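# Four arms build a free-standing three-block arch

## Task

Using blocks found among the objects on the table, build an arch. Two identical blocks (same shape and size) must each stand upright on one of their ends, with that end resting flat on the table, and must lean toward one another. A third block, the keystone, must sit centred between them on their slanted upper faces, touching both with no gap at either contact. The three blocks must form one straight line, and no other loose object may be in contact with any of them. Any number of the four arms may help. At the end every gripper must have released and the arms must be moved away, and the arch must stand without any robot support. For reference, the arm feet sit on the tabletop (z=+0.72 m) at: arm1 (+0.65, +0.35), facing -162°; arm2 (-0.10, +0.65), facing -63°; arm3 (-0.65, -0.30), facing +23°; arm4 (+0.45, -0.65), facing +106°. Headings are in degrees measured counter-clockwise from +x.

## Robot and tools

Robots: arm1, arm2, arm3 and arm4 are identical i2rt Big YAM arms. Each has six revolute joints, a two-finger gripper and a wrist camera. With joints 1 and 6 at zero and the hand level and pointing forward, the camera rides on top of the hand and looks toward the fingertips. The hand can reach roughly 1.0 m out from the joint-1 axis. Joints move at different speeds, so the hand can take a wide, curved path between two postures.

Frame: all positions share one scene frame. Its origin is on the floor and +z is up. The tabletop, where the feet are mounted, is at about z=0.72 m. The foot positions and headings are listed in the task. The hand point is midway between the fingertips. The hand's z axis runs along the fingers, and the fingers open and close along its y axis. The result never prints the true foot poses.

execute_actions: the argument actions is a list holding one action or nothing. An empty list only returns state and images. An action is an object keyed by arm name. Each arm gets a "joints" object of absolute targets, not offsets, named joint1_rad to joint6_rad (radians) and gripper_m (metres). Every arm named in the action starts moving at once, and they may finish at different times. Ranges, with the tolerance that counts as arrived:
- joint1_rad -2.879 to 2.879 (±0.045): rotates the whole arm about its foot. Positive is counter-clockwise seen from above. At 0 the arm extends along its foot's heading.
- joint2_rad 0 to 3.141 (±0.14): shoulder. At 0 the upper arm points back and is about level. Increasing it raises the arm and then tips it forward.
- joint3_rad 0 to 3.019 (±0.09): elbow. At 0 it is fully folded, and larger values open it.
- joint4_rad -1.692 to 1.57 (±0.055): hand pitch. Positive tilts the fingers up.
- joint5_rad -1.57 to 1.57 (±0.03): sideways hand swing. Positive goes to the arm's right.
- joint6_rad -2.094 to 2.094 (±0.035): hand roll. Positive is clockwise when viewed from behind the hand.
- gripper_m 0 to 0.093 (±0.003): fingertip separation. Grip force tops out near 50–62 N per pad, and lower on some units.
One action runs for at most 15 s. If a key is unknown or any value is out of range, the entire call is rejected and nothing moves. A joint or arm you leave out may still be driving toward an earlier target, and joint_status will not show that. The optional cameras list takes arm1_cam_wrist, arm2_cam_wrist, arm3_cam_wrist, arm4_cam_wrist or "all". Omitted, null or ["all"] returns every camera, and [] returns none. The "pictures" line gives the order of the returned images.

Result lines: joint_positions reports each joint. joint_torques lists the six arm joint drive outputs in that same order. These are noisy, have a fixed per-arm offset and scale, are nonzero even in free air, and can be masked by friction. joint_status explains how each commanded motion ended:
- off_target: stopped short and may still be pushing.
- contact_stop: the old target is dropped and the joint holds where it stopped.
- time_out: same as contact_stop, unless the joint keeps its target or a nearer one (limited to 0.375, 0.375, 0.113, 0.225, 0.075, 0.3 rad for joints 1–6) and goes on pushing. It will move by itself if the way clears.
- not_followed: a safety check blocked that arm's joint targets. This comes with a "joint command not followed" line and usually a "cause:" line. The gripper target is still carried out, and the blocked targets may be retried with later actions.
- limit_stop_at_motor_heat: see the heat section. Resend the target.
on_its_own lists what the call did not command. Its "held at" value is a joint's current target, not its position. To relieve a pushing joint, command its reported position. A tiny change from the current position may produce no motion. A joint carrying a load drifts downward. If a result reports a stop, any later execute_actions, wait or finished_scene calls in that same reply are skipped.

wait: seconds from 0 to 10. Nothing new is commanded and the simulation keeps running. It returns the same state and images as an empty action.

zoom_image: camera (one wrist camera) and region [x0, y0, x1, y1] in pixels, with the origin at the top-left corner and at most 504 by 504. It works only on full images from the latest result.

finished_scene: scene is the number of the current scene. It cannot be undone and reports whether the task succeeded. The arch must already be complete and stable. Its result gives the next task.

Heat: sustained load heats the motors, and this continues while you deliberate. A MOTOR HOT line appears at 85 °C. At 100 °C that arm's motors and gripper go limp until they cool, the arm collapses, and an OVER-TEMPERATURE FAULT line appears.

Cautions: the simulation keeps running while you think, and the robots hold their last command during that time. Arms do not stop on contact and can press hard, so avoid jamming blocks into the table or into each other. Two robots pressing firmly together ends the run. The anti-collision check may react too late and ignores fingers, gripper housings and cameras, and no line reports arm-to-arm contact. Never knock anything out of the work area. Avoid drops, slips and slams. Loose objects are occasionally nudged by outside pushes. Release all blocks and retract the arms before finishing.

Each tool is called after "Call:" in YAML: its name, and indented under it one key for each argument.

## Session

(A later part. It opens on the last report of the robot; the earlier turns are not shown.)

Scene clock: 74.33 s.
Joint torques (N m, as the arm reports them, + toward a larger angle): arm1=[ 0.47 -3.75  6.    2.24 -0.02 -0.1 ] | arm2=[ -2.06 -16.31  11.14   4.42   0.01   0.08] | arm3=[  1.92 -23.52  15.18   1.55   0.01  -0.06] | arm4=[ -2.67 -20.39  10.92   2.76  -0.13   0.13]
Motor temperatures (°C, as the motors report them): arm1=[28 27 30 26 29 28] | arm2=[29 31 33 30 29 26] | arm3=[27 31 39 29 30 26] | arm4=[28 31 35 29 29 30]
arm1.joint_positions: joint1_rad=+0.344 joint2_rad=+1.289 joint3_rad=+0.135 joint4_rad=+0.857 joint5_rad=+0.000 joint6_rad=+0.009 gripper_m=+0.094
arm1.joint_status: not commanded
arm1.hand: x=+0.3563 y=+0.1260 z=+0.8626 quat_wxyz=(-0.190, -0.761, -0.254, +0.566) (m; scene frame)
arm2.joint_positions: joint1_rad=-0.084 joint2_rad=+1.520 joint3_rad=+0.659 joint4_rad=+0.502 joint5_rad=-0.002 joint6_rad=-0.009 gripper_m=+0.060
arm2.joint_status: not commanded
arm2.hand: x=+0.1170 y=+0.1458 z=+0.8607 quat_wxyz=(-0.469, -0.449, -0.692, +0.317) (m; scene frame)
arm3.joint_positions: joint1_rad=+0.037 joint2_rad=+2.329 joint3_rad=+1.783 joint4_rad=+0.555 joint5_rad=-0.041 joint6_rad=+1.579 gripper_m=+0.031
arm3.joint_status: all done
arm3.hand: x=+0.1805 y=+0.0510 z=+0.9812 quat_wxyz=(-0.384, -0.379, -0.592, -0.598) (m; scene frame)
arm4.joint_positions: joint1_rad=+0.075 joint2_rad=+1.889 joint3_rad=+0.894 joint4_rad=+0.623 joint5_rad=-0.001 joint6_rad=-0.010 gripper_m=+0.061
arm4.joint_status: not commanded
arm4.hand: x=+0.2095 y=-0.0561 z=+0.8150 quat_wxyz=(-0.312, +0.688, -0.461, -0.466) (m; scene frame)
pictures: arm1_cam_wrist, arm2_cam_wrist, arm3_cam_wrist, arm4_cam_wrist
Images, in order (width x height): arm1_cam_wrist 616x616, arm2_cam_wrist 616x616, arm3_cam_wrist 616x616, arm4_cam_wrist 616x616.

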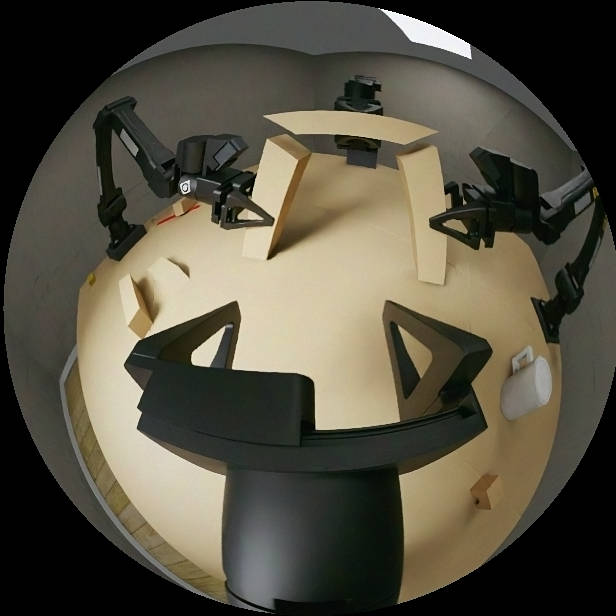

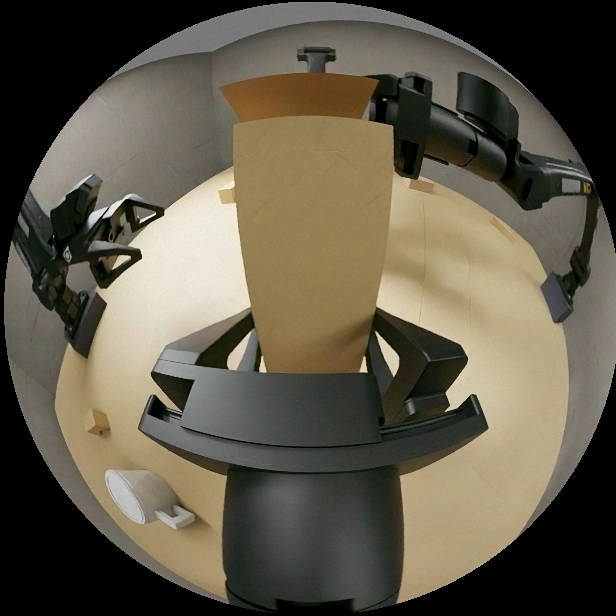

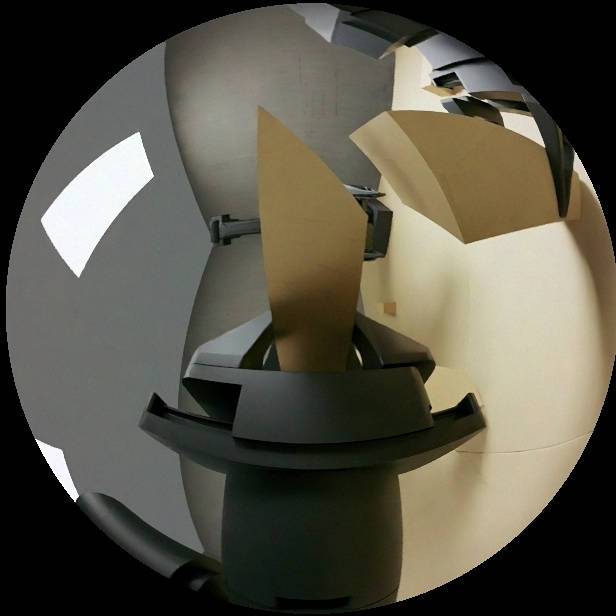

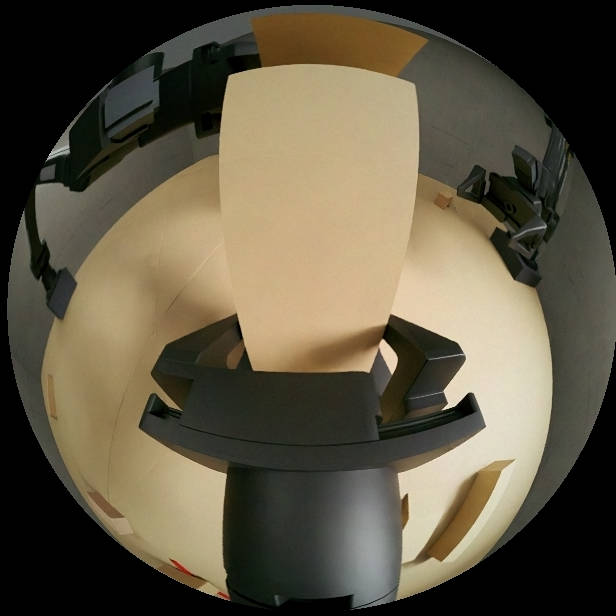

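Call:
execute_actions:
  actions:
    - {"arm3":{"joints":{"joint3_rad":1.69,"joint4_rad":0.62}}}

Scene clock: 75.50 s.
Joint torques (N m, as the arm reports them, + toward a larger angle): arm1=[ 0.45 -3.75  5.93  2.28 -0.01 -0.1 ] | arm2=[ -2.05 -16.38  11.55   4.42  -0.1    0.08] | arm3=[  1.67 -22.4    7.91   2.83  -0.19  -0.1 ] | arm4=[ -2.71 -20.04  10.89   2.86  -0.11   0.13]
Motor temperatures (°C, as the motors report them): arm1=[28 27 30 26 29 28] | arm2=[29 31 33 30 29 26] | arm3=[27 31 38 29 30 26] | arm4=[28 31 35 29 29 30]
arm1.joint_positions: joint1_rad=+0.344 joint2_rad=+1.289 joint3_rad=+0.135 joint4_rad=+0.857 joint5_rad=+0.000 joint6_rad=+0.009 gripper_m=+0.094
arm1.joint_status: not commanded
arm1.hand: x=+0.3563 y=+0.1260 z=+0.8626 quat_wxyz=(-0.190, -0.761, -0.254, +0.566) (m; scene frame)
arm2.joint_positions: joint1_rad=-0.085 joint2_rad=+1.521 joint3_rad=+0.653 joint4_rad=+0.502 joint5_rad=+0.001 joint6_rad=-0.008 gripper_m=+0.060
arm2.joint_status: not commanded
arm2.hand: x=+0.1150 y=+0.1475 z=+0.8573 quat_wxyz=(-0.465, -0.451, -0.693, +0.316) (m; scene frame)
arm3.joint_positions: joint1_rad=+0.036 joint2_rad=+2.329 joint3_rad=+1.704 joint4_rad=+0.598 joint5_rad=-0.037 joint6_rad=+1.590 gripper_m=+0.031
arm3.joint_status: all done
arm3.hand: x=+0.1656 y=+0.0434 z=+0.9470 quat_wxyz=(-0.375, -0.391, -0.600, -0.589) (m; scene frame)
arm4.joint_positions: joint1_rad=+0.075 joint2_rad=+1.892 joint3_rad=+0.894 joint4_rad=+0.623 joint5_rad=-0.002 joint6_rad=-0.012 gripper_m=+0.061
arm4.joint_status: not commanded
arm4.hand: x=+0.2094 y=-0.0564 z=+0.8128 quat_wxyz=(-0.312, +0.689, -0.461, -0.465) (m; scene frame)
pictures: arm1_cam_wrist, arm2_cam_wrist, arm3_cam_wrist, arm4_cam_wrist
Images, in order (width x height): arm1_cam_wrist 616x616, arm2_cam_wrist 616x616, arm3_cam_wrist 616x616, arm4_cam_wrist 616x616.

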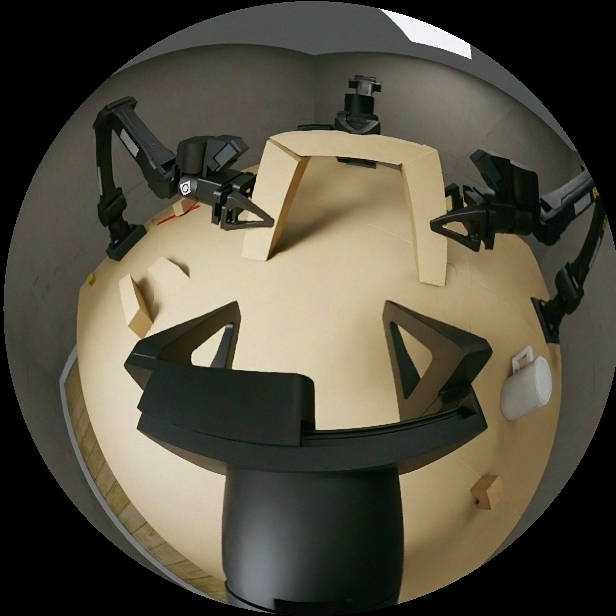

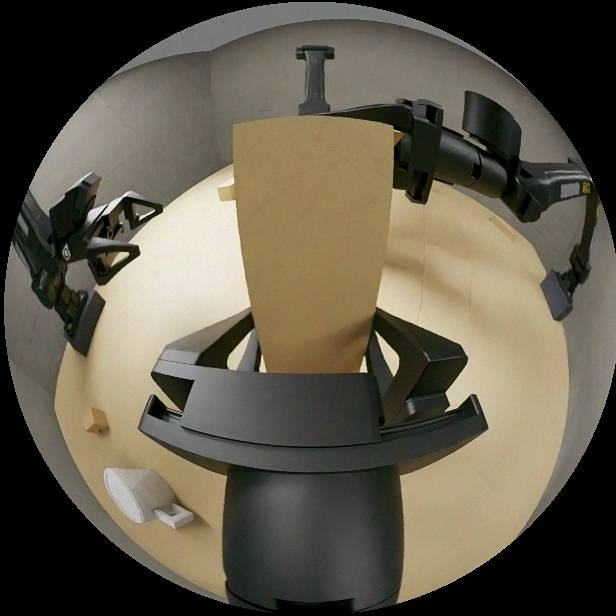

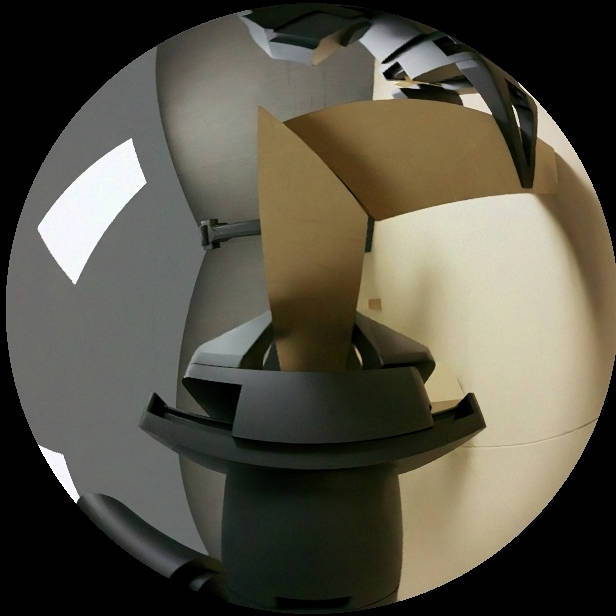

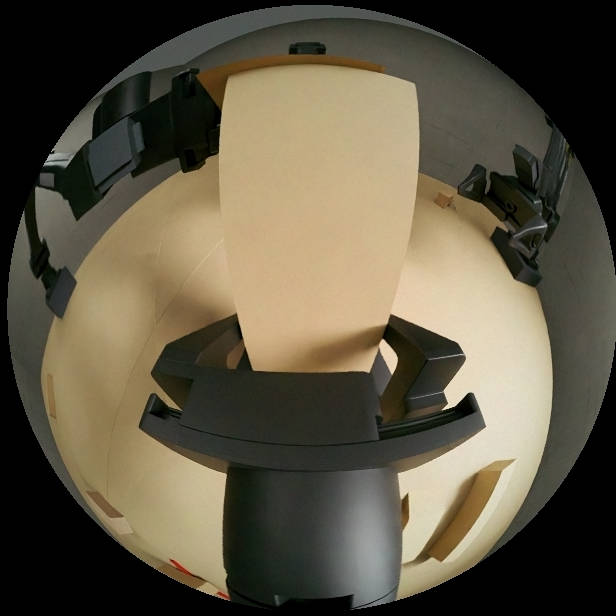

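Call:
execute_actions:
  actions:
    - {"arm3":{"joints":{"joint3_rad":1.815}}}

Scene clock: 76.63 s.
Joint torques (N m, as the arm reports them, + toward a larger angle): arm1=[ 0.39 -3.81  5.98  2.22 -0.02 -0.1 ] | arm2=[ -2.11 -16.14  11.49   4.37  -0.1    0.07] | arm3=[  2.77 -22.82  15.01   2.85  -0.03  -0.12] | arm4=[ -2.27 -20.42  10.81   2.75  -0.12   0.14]
Motor temperatures (°C, as the motors report them): arm1=[28 27 30 26 29 28] | arm2=[29 31 33 30 29 26] | arm3=[27 31 39 29 30 26] | arm4=[28 31 35 29 29 30]
arm1.joint_positions: joint1_rad=+0.344 joint2_rad=+1.289 joint3_rad=+0.135 joint4_rad=+0.857 joint5_rad=+0.000 joint6_rad=+0.009 gripper_m=+0.094
arm1.joint_status: not commanded
arm1.hand: x=+0.3563 y=+0.1260 z=+0.8626 quat_wxyz=(-0.190, -0.761, -0.254, +0.566) (m; scene frame)
arm2.joint_positions: joint1_rad=-0.085 joint2_rad=+1.521 joint3_rad=+0.653 joint4_rad=+0.503 joint5_rad=+0.001 joint6_rad=-0.008 gripper_m=+0.060
arm2.joint_status: not commanded
arm2.hand: x=+0.1151 y=+0.1475 z=+0.8576 quat_wxyz=(-0.466, -0.451, -0.692, +0.317) (m; scene frame)
arm3.joint_positions: joint1_rad=+0.036 joint2_rad=+2.329 joint3_rad=+1.748 joint4_rad=+0.598 joint5_rad=-0.040 joint6_rad=+1.590 gripper_m=+0.031
arm3.joint_status: all done
arm3.hand: x=+0.1742 y=+0.0477 z=+0.9720 quat_wxyz=(-0.383, -0.381, -0.588, -0.603) (m; scene frame)
arm4.joint_positions: joint1_rad=+0.075 joint2_rad=+1.892 joint3_rad=+0.894 joint4_rad=+0.623 joint5_rad=-0.002 joint6_rad=-0.011 gripper_m=+0.061
arm4.joint_status: not commanded
arm4.hand: x=+0.2095 y=-0.0564 z=+0.8128 quat_wxyz=(-0.311, +0.689, -0.461, -0.465) (m; scene frame)
pictures: arm1_cam_wrist, arm2_cam_wrist, arm3_cam_wrist, arm4_cam_wrist
Images, in order (width x height): arm1_cam_wrist 616x616, arm2_cam_wrist 616x616, arm3_cam_wrist 616x616, arm4_cam_wrist 616x616.

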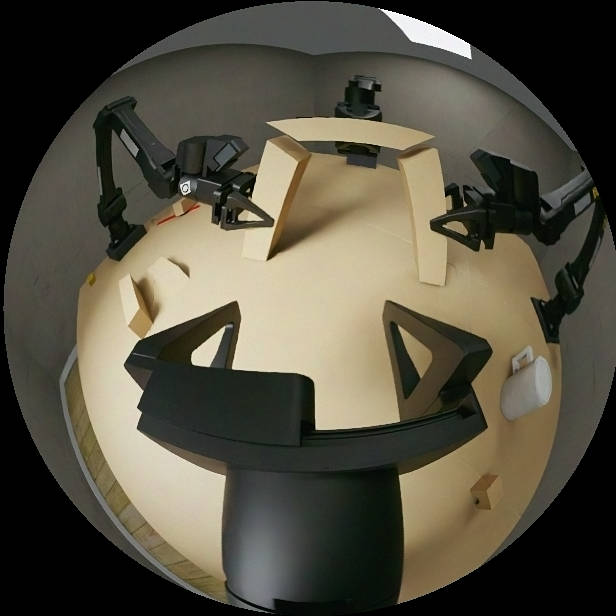

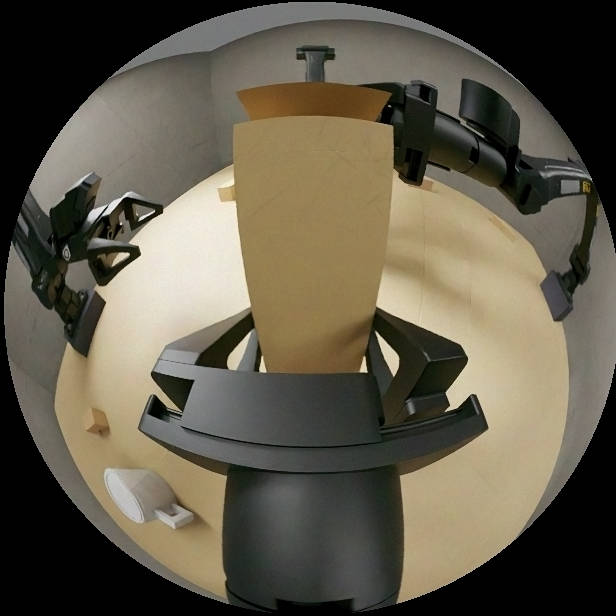

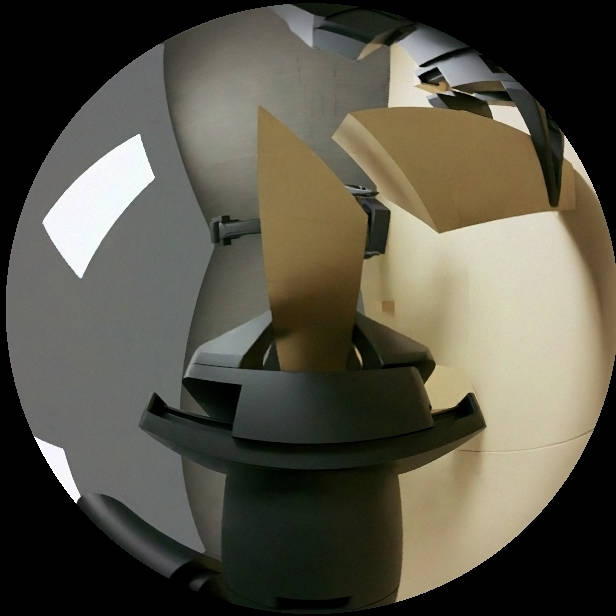

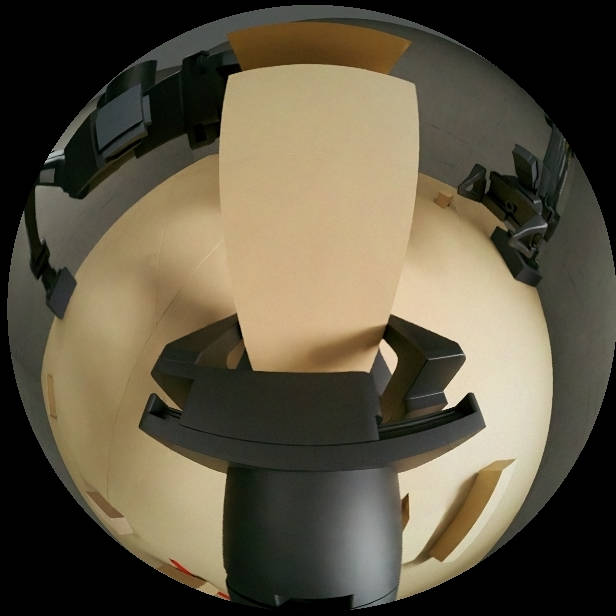

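Call:
execute_actions:
  actions:
    - {"arm3":{"joints":{"joint2_rad":2.36}}}

Call:
zoom_image:
  camera: "arm1_cam_wrist"
  region: [230,90,470,300]

Scene clock: 77.63 s.
Joint torques (N m, as the arm reports them, + toward a larger angle): arm1=[ 0.5  -3.74  5.94  2.26 -0.01 -0.1 ] | arm2=[ -1.96 -16.24  11.52   4.43  -0.09   0.08] | arm3=[  1.8  -22.53  14.96   2.99  -0.04  -0.09] | arm4=[ -2.01 -20.16  10.78   2.85  -0.13   0.13]
Motor temperatures (°C, as the motors report them): arm1=[28 27 30 26 29 28] | arm2=[29 31 33 30 29 26] | arm3=[27 32 39 29 30 26] | arm4=[28 31 35 29 29 30]
arm1.joint_positions: joint1_rad=+0.344 joint2_rad=+1.289 joint3_rad=+0.135 joint4_rad=+0.857 joint5_rad=+0.000 joint6_rad=+0.009 gripper_m=+0.094
arm1.joint_status: not commanded
arm1.hand: x=+0.3563 y=+0.1260 z=+0.8626 quat_wxyz=(-0.190, -0.761, -0.254, +0.566) (m; scene frame)
arm2.joint_positions: joint1_rad=-0.085 joint2_rad=+1.521 joint3_rad=+0.653 joint4_rad=+0.503 joint5_rad=+0.001 joint6_rad=-0.008 gripper_m=+0.060
arm2.joint_status: not commanded
arm2.hand: x=+0.1151 y=+0.1475 z=+0.8576 quat_wxyz=(-0.466, -0.451, -0.692, +0.317) (m; scene frame)
arm3.joint_positions: joint1_rad=+0.036 joint2_rad=+2.355 joint3_rad=+1.750 joint4_rad=+0.598 joint5_rad=-0.040 joint6_rad=+1.592 gripper_m=+0.031
arm3.joint_status: all done
arm3.hand: x=+0.1749 y=+0.0478 z=+0.9503 quat_wxyz=(-0.377, -0.386, -0.594, -0.596) (m; scene frame)
arm4.joint_positions: joint1_rad=+0.075 joint2_rad=+1.892 joint3_rad=+0.894 joint4_rad=+0.623 joint5_rad=-0.002 joint6_rad=-0.011 gripper_m=+0.061
arm4.joint_status: not commanded
arm4.hand: x=+0.2095 y=-0.0564 z=+0.8128 quat_wxyz=(-0.311, +0.689, -0.461, -0.465) (m; scene frame)
pictures: arm1_cam_wrist, arm2_cam_wrist, arm3_cam_wrist, arm4_cam_wrist
Images, in order (width x height): arm1_cam_wrist 616x616, arm2_cam_wrist 616x616, arm3_cam_wrist 616x616, arm4_cam_wrist 616x616.

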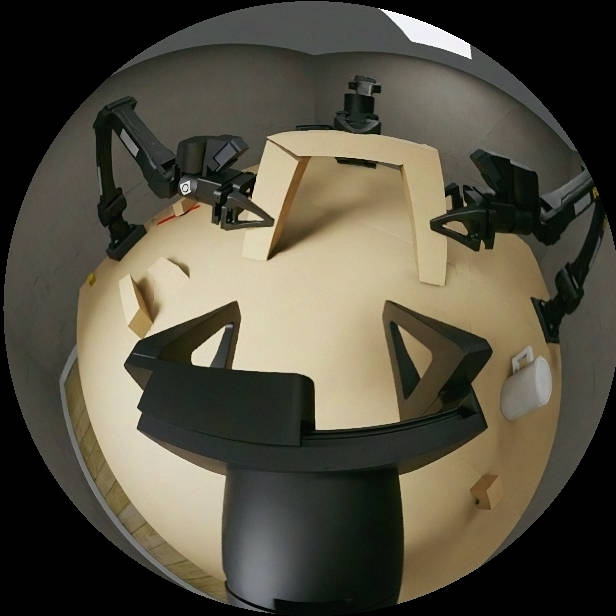

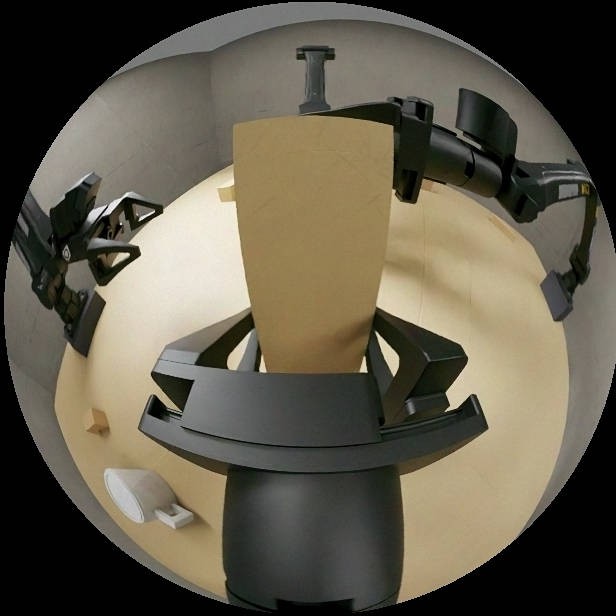

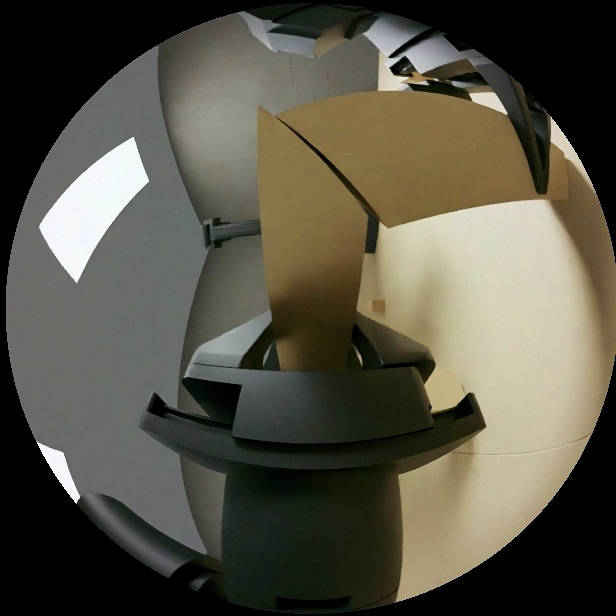

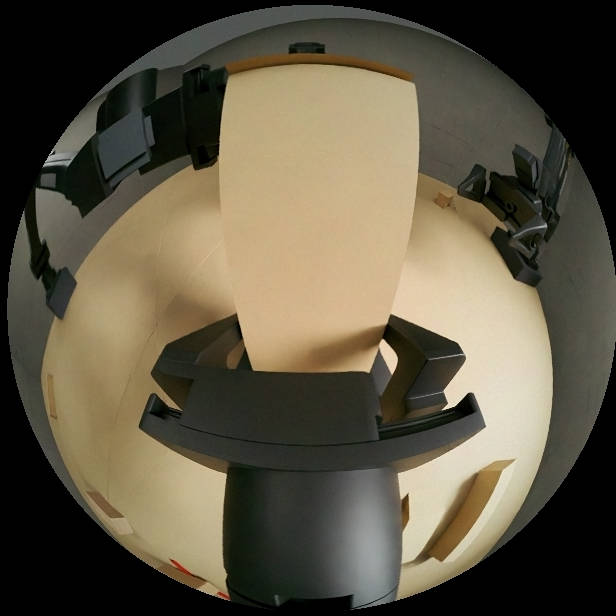

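Region (230, 90, 470, 300) of arm1_cam_wrist's 616x616 image, scaled by 2.100, with more detail than that image has; it fills the top 441 rows of this view, and the rest is white.

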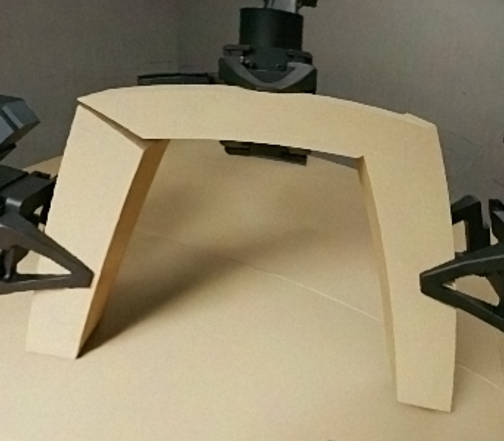

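Call:
execute_actions:
  actions:
    - {"arm3":{"joints":{"gripper_m":0.06}}}
  cameras: ["arm1_cam_wrist","arm3_cam_wrist"]

Call:
zoom_image:
  camera: "arm1_cam_wrist"
  region: [230,90,470,300]

Scene clock: 79.53 s.
Joint torques (N m, as the arm reports them, + toward a larger angle): arm1=[ 0.56 -3.74  5.93  2.25 -0.01 -0.1 ] | arm2=[ -2.   -16.19  11.58   4.38  -0.09   0.08] | arm3=[  1.23 -22.61  14.02   2.84  -0.03  -0.16] | arm4=[ -2.57 -20.42  10.94   2.74  -0.14   0.1 ]
Motor temperatures (°C, as the motors report them): arm1=[28 27 30 26 29 28] | arm2=[29 31 33 30 29 26] | arm3=[27 32 39 29 30 26] | arm4=[28 31 35 29 29 30]
arm1.joint_positions: joint1_rad=+0.344 joint2_rad=+1.289 joint3_rad=+0.135 joint4_rad=+0.857 joint5_rad=+0.000 joint6_rad=+0.009 gripper_m=+0.094
arm1.joint_status: not commanded
arm1.hand: x=+0.3563 y=+0.1260 z=+0.8626 quat_wxyz=(-0.190, -0.761, -0.254, +0.566) (m; scene frame)
arm2.joint_positions: joint1_rad=-0.085 joint2_rad=+1.521 joint3_rad=+0.653 joint4_rad=+0.503 joint5_rad=+0.001 joint6_rad=-0.008 gripper_m=+0.060
arm2.joint_status: not commanded
arm2.hand: x=+0.1151 y=+0.1475 z=+0.8576 quat_wxyz=(-0.466, -0.451, -0.692, +0.317) (m; scene frame)
arm3.joint_positions: joint1_rad=+0.036 joint2_rad=+2.355 joint3_rad=+1.758 joint4_rad=+0.598 joint5_rad=-0.040 joint6_rad=+1.592 gripper_m=+0.060
arm3.joint_status: all done
arm3.hand: x=+0.1765 y=+0.0485 z=+0.9550 quat_wxyz=(-0.379, -0.385, -0.592, -0.598) (m; scene frame)
arm4.joint_positions: joint1_rad=+0.075 joint2_rad=+1.892 joint3_rad=+0.894 joint4_rad=+0.623 joint5_rad=-0.002 joint6_rad=-0.011 gripper_m=+0.061
arm4.joint_status: not commanded
arm4.hand: x=+0.2095 y=-0.0564 z=+0.8128 quat_wxyz=(-0.311, +0.689, -0.461, -0.465) (m; scene frame)
pictures: arm1_cam_wrist, arm3_cam_wrist
Images, in order (width x height): arm1_cam_wrist 616x616, arm3_cam_wrist 616x616.

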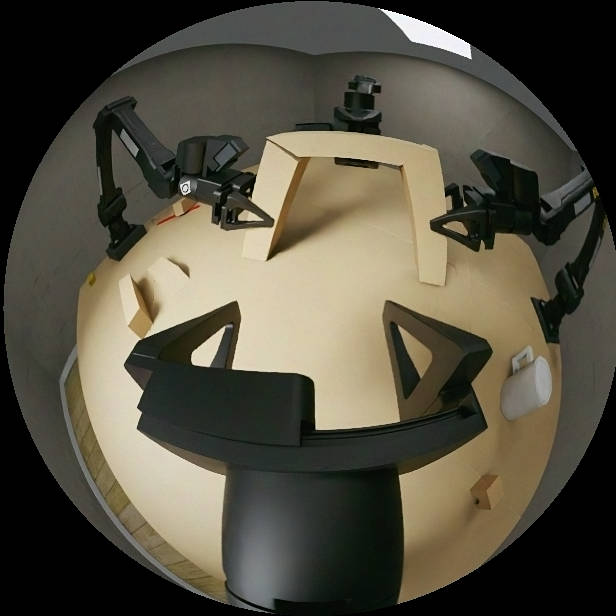

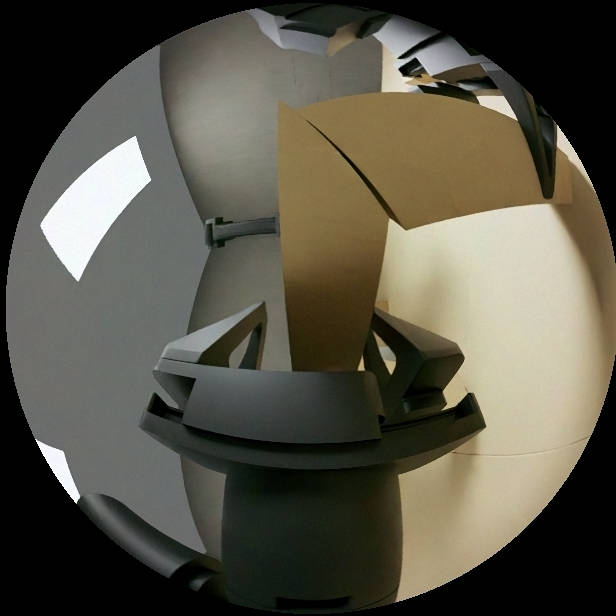

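Region (230, 90, 470, 300) of arm1_cam_wrist's 616x616 image, scaled by 2.100, with more detail than that image has; it fills the top 441 rows of this view, and the rest is white.

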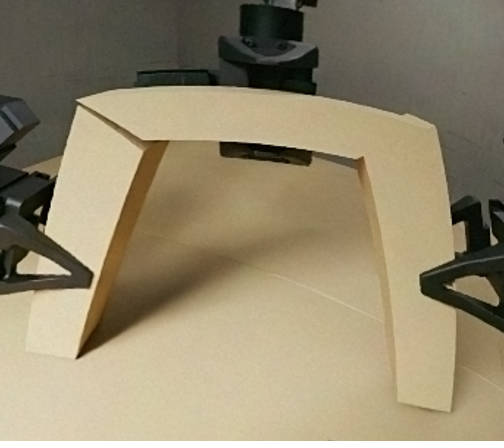

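Call:
execute_actions:
  actions:
    - {"arm3":{"joints":{"gripper_m":0.093}}}
  cameras: ["arm1_cam_wrist","arm3_cam_wrist"]

Call:
zoom_image:
  camera: "arm1_cam_wrist"
  region: [230,90,470,300]

Scene clock: 80.27 s.
Joint torques (N m, as the arm reports them, + toward a larger angle): arm1=[ 0.5  -3.67  5.96  2.25 -0.02 -0.1 ] | arm2=[ -1.84 -16.3   11.56   4.38  -0.1    0.07] | arm3=[  1.96 -22.09  14.11   2.91   0.    -0.15] | arm4=[ -2.58 -20.62  10.91   2.7   -0.13   0.11]
Motor temperatures (°C, as the motors report them): arm1=[28 27 30 26 29 28] | arm2=[29 31 33 30 29 26] | arm3=[27 32 39 29 30 26] | arm4=[28 31 35 29 29 30]
arm1.joint_positions: joint1_rad=+0.344 joint2_rad=+1.289 joint3_rad=+0.135 joint4_rad=+0.857 joint5_rad=+0.000 joint6_rad=+0.009 gripper_m=+0.094
arm1.joint_status: not commanded
arm1.hand: x=+0.3563 y=+0.1260 z=+0.8626 quat_wxyz=(-0.190, -0.761, -0.254, +0.566) (m; scene frame)
arm2.joint_positions: joint1_rad=-0.085 joint2_rad=+1.521 joint3_rad=+0.653 joint4_rad=+0.503 joint5_rad=+0.001 joint6_rad=-0.008 gripper_m=+0.060
arm2.joint_status: not commanded
arm2.hand: x=+0.1151 y=+0.1475 z=+0.8576 quat_wxyz=(-0.466, -0.451, -0.692, +0.317) (m; scene frame)
arm3.joint_positions: joint1_rad=+0.036 joint2_rad=+2.355 joint3_rad=+1.758 joint4_rad=+0.598 joint5_rad=-0.040 joint6_rad=+1.592 gripper_m=+0.093
arm3.joint_status: all done
arm3.hand: x=+0.1765 y=+0.0485 z=+0.9550 quat_wxyz=(-0.379, -0.385, -0.592, -0.598) (m; scene frame)
arm4.joint_positions: joint1_rad=+0.075 joint2_rad=+1.892 joint3_rad=+0.894 joint4_rad=+0.623 joint5_rad=-0.002 joint6_rad=-0.011 gripper_m=+0.061
arm4.joint_status: not commanded
arm4.hand: x=+0.2095 y=-0.0564 z=+0.8128 quat_wxyz=(-0.311, +0.689, -0.461, -0.465) (m; scene frame)
pictures: arm1_cam_wrist, arm3_cam_wrist
Images, in order (width x height): arm1_cam_wrist 616x616, arm3_cam_wrist 616x616.

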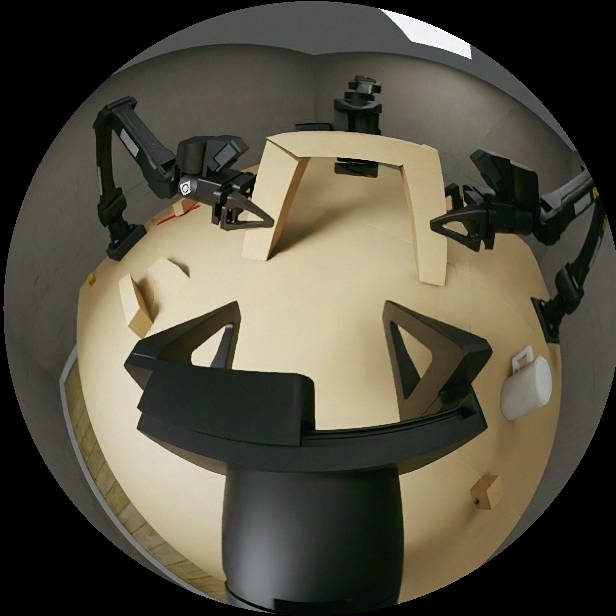

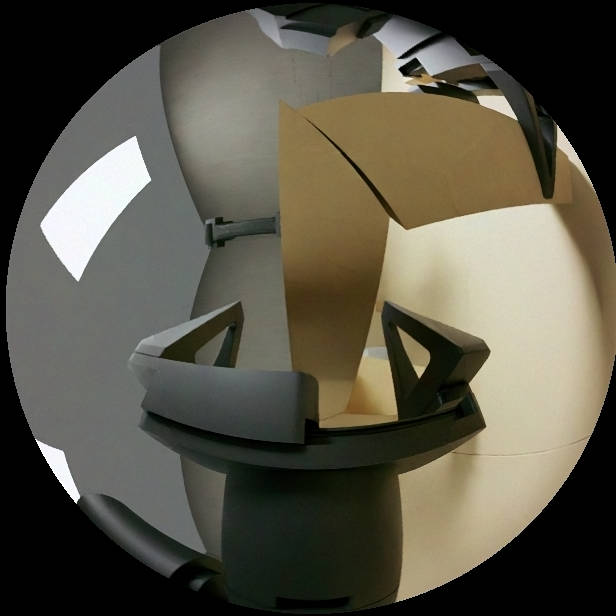

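Region (230, 90, 470, 300) of arm1_cam_wrist's 616x616 image, scaled by 2.100, with more detail than that image has; it fills the top 441 rows of this view, and the rest is white.

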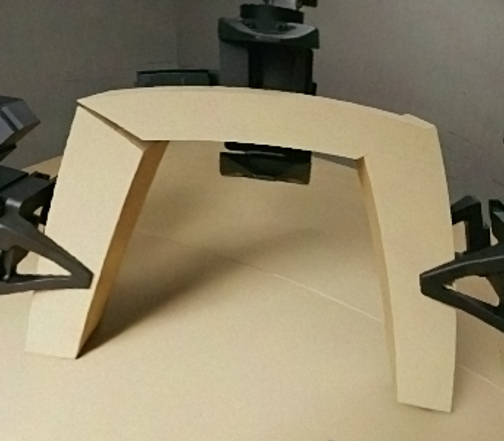

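Call:
execute_actions:
  actions:
    - {"arm3":{"joints":{"joint3_rad":1.66,"joint2_rad":2.325,"joint4_rad":0.68}}}
  cameras: ["arm3_cam_wrist"]

Call:
execute_actions:
  actions:
    - {"arm3":{"joints":{"joint3_rad":1.56,"joint2_rad":2.27,"joint4_rad":0.73}}}
  cameras: ["arm3_cam_wrist","arm1_cam_wrist"]

Scene clock: 81.77 s.
Joint torques (N m, as the arm reports them, + toward a larger angle): arm1=[ 0.41 -3.74  5.94  2.26 -0.02 -0.1 ] | arm2=[ -1.96 -16.3   11.55   4.34  -0.09   0.08] | arm3=[  2.12 -23.44   8.59   3.02  -0.06  -0.15] | arm4=[ -2.89 -20.8   10.77   2.87  -0.12   0.15]
Motor temperatures (°C, as the motors report them): arm1=[28 27 30 26 29 28] | arm2=[29 31 33 30 29 26] | arm3=[27 32 39 29 30 26] | arm4=[28 31 35 29 29 30]
arm1.joint_positions: joint1_rad=+0.344 joint2_rad=+1.289 joint3_rad=+0.135 joint4_rad=+0.857 joint5_rad=+0.000 joint6_rad=+0.009 gripper_m=+0.094
arm1.joint_status: not commanded
arm1.hand: x=+0.3563 y=+0.1260 z=+0.8626 quat_wxyz=(-0.190, -0.761, -0.254, +0.566) (m; scene frame)
arm2.joint_positions: joint1_rad=-0.085 joint2_rad=+1.521 joint3_rad=+0.653 joint4_rad=+0.503 joint5_rad=+0.001 joint6_rad=-0.008 gripper_m=+0.060
arm2.joint_status: not commanded
arm2.hand: x=+0.1151 y=+0.1475 z=+0.8576 quat_wxyz=(-0.466, -0.451, -0.692, +0.317) (m; scene frame)
arm3.joint_positions: joint1_rad=+0.036 joint2_rad=+2.340 joint3_rad=+1.660 joint4_rad=+0.653 joint5_rad=-0.040 joint6_rad=+1.592 gripper_m=+0.093
arm3.joint_status: all done
arm3.hand: x=+0.1560 y=+0.0398 z=+0.9269 quat_wxyz=(-0.373, -0.391, -0.600, -0.590) (m; scene frame)
arm4.joint_positions: joint1_rad=+0.075 joint2_rad=+1.892 joint3_rad=+0.894 joint4_rad=+0.623 joint5_rad=-0.002 joint6_rad=-0.011 gripper_m=+0.061
arm4.joint_status: not commanded
arm4.hand: x=+0.2095 y=-0.0564 z=+0.8128 quat_wxyz=(-0.311, +0.689, -0.461, -0.465) (m; scene frame)
pictures: arm3_cam_wrist
Images, in order (width x height): arm3_cam_wrist 616x616.

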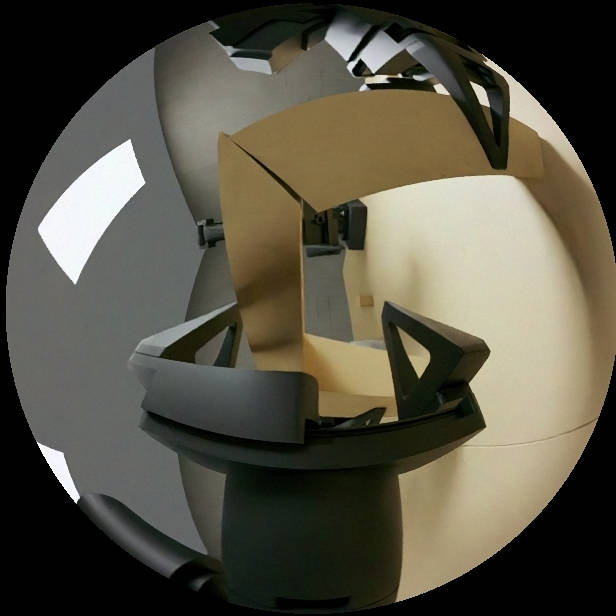

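Scene clock: 82.53 s.
Joint torques (N m, as the arm reports them, + toward a larger angle): arm1=[ 0.54 -3.78  5.93  2.25 -0.02 -0.1 ] | arm2=[ -1.94 -16.3   11.56   4.4   -0.08   0.08] | arm3=[  1.64 -23.3    7.4    3.17  -0.02  -0.11] | arm4=[ -2.4  -20.77  11.     2.93  -0.14   0.13]
Motor temperatures (°C, as the motors report them): arm1=[28 27 30 26 29 28] | arm2=[29 31 33 30 29 26] | arm3=[27 32 39 29 30 26] | arm4=[28 31 35 29 29 30]
arm1.joint_positions: joint1_rad=+0.344 joint2_rad=+1.289 joint3_rad=+0.135 joint4_rad=+0.857 joint5_rad=+0.000 joint6_rad=+0.009 gripper_m=+0.094
arm1.joint_status: not commanded
arm1.hand: x=+0.3563 y=+0.1260 z=+0.8626 quat_wxyz=(-0.190, -0.761, -0.254, +0.566) (m; scene frame)
arm2.joint_positions: joint1_rad=-0.085 joint2_rad=+1.521 joint3_rad=+0.653 joint4_rad=+0.503 joint5_rad=+0.001 joint6_rad=-0.008 gripper_m=+0.060
arm2.joint_status: not commanded
arm2.hand: x=+0.1151 y=+0.1475 z=+0.8576 quat_wxyz=(-0.466, -0.451, -0.692, +0.317) (m; scene frame)
arm3.joint_positions: joint1_rad=+0.036 joint2_rad=+2.299 joint3_rad=+1.568 joint4_rad=+0.699 joint5_rad=-0.040 joint6_rad=+1.592 gripper_m=+0.093
arm3.joint_status: all done
arm3.hand: x=+0.1355 y=+0.0313 z=+0.9235 quat_wxyz=(-0.372, -0.392, -0.601, -0.588) (m; scene frame)
arm4.joint_positions: joint1_rad=+0.075 joint2_rad=+1.892 joint3_rad=+0.894 joint4_rad=+0.623 joint5_rad=-0.002 joint6_rad=-0.011 gripper_m=+0.061
arm4.joint_status: not commanded
arm4.hand: x=+0.2095 y=-0.0564 z=+0.8128 quat_wxyz=(-0.311, +0.689, -0.461, -0.465) (m; scene frame)
pictures: arm1_cam_wrist, arm3_cam_wrist
Images, in order (width x height): arm1_cam_wrist 616x616, arm3_cam_wrist 616x616.

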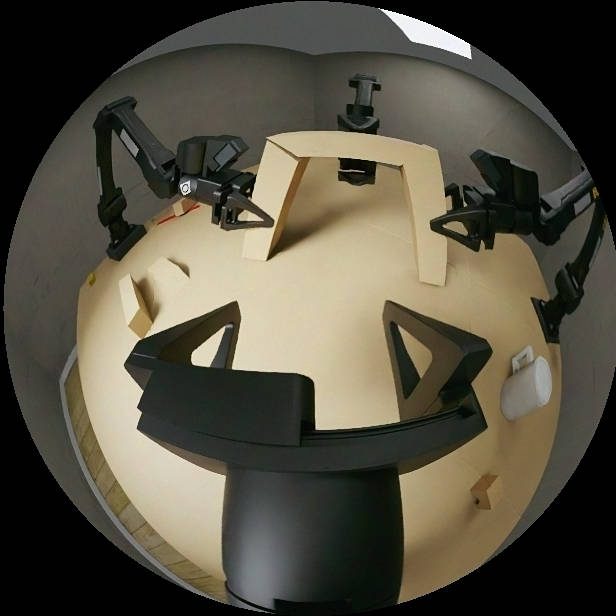

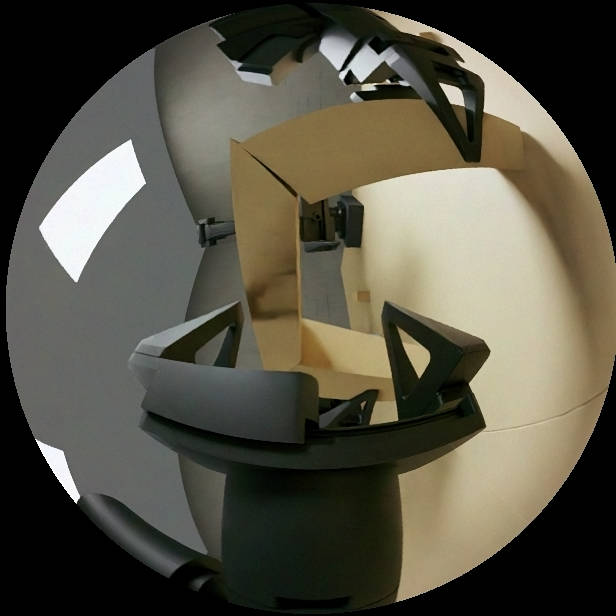

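Call:
execute_actions:
  actions:
    - {"arm3":{"joints":{"joint3_rad":1.3,"joint2_rad":1.9,"joint4_rad":0.6}},"arm2":{"joints":{"gripper_m":0.093}},"arm4":{"joints":{"gripper_m":0.093}}}

Call:
zoom_image:
  camera: "arm1_cam_wrist"
  region: [230,90,470,300]

Scene clock: 83.93 s.
Joint torques (N m, as the arm reports them, + toward a larger angle): arm1=[ 0.51 -3.83  6.    2.28 -0.02 -0.1 ] | arm2=[ -1.86 -13.21  11.     3.05  -0.08   0.08] | arm3=[  2.16 -15.53   8.65   1.    -0.07  -0.18] | arm4=[ -2.47 -18.13   9.08   2.15  -0.13   0.12]
Motor temperatures (°C, as the motors report them): arm1=[28 27 30 26 29 28] | arm2=[29 31 33 30 29 26] | arm3=[27 32 39 29 30 26] | arm4=[28 31 35 29 29 30]
arm1.joint_positions: joint1_rad=+0.344 joint2_rad=+1.289 joint3_rad=+0.135 joint4_rad=+0.857 joint5_rad=+0.000 joint6_rad=+0.009 gripper_m=+0.094
arm1.joint_status: not commanded
arm1.hand: x=+0.3563 y=+0.1260 z=+0.8626 quat_wxyz=(-0.190, -0.761, -0.254, +0.566) (m; scene frame)
arm2.joint_positions: joint1_rad=-0.085 joint2_rad=+1.488 joint3_rad=+0.664 joint4_rad=+0.535 joint5_rad=+0.001 joint6_rad=-0.008 gripper_m=+0.093
arm2.joint_status: all done
arm2.hand: x=+0.1179 y=+0.1417 z=+0.8879 quat_wxyz=(-0.492, -0.439, -0.674, +0.334) (m; scene frame)
arm3.joint_positions: joint1_rad=+0.036 joint2_rad=+1.882 joint3_rad=+1.306 joint4_rad=+0.614 joint5_rad=-0.040 joint6_rad=+1.592 gripper_m=+0.093
arm3.joint_status: all done
arm3.hand: x=+0.0549 y=+0.0000 z=+1.0900 quat_wxyz=(-0.386, -0.377, -0.581, -0.609) (m; scene frame)
arm4.joint_positions: joint1_rad=+0.075 joint2_rad=+1.863 joint3_rad=+0.922 joint4_rad=+0.645 joint5_rad=-0.002 joint6_rad=-0.010 gripper_m=+0.093
arm4.joint_status: all done
arm4.hand: x=+0.2043 y=-0.0427 z=+0.8487 quat_wxyz=(-0.330, +0.669, -0.449, -0.492) (m; scene frame)
pictures: arm1_cam_wrist, arm2_cam_wrist, arm3_cam_wrist, arm4_cam_wrist
Images, in order (width x height): arm1_cam_wrist 616x616, arm2_cam_wrist 616x616, arm3_cam_wrist 616x616, arm4_cam_wrist 616x616.

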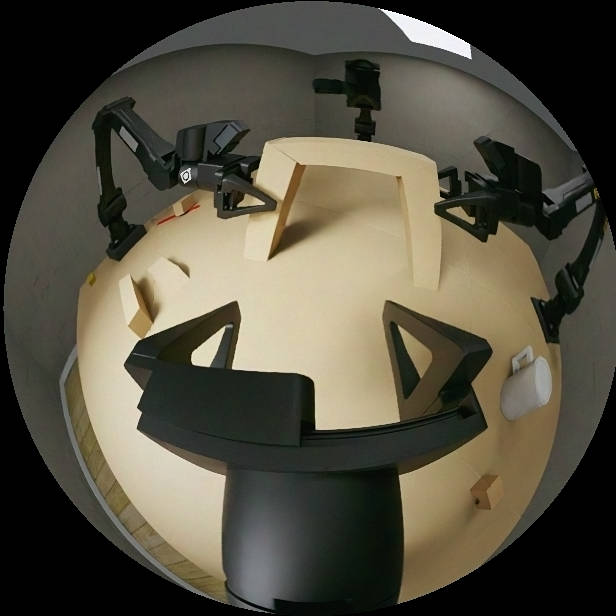

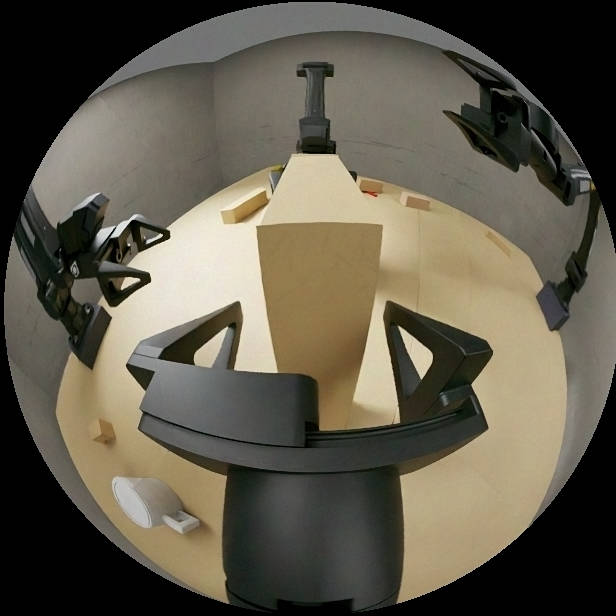

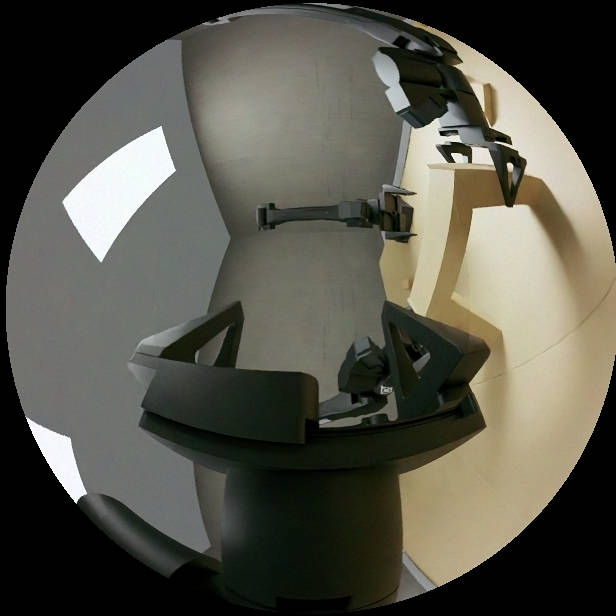

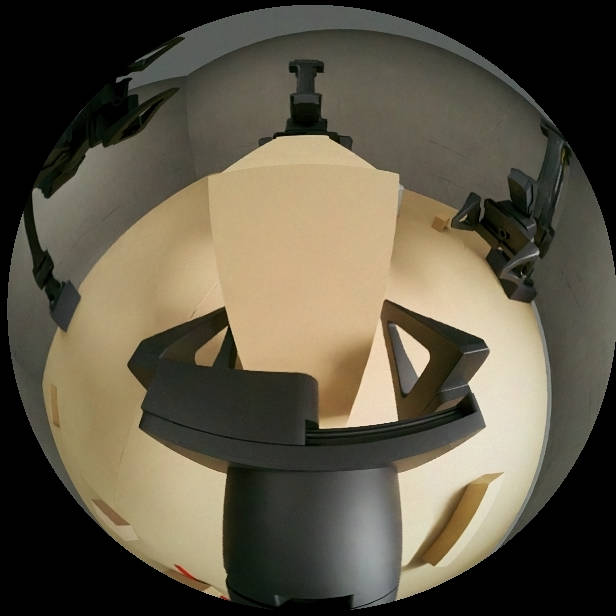

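Region (230, 90, 470, 300) of arm1_cam_wrist's 616x616 image, scaled by 2.100, with more detail than that image has; it fills the top 441 rows of this view, and the rest is white.

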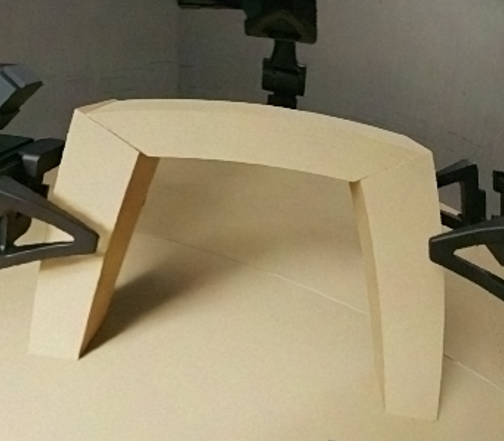

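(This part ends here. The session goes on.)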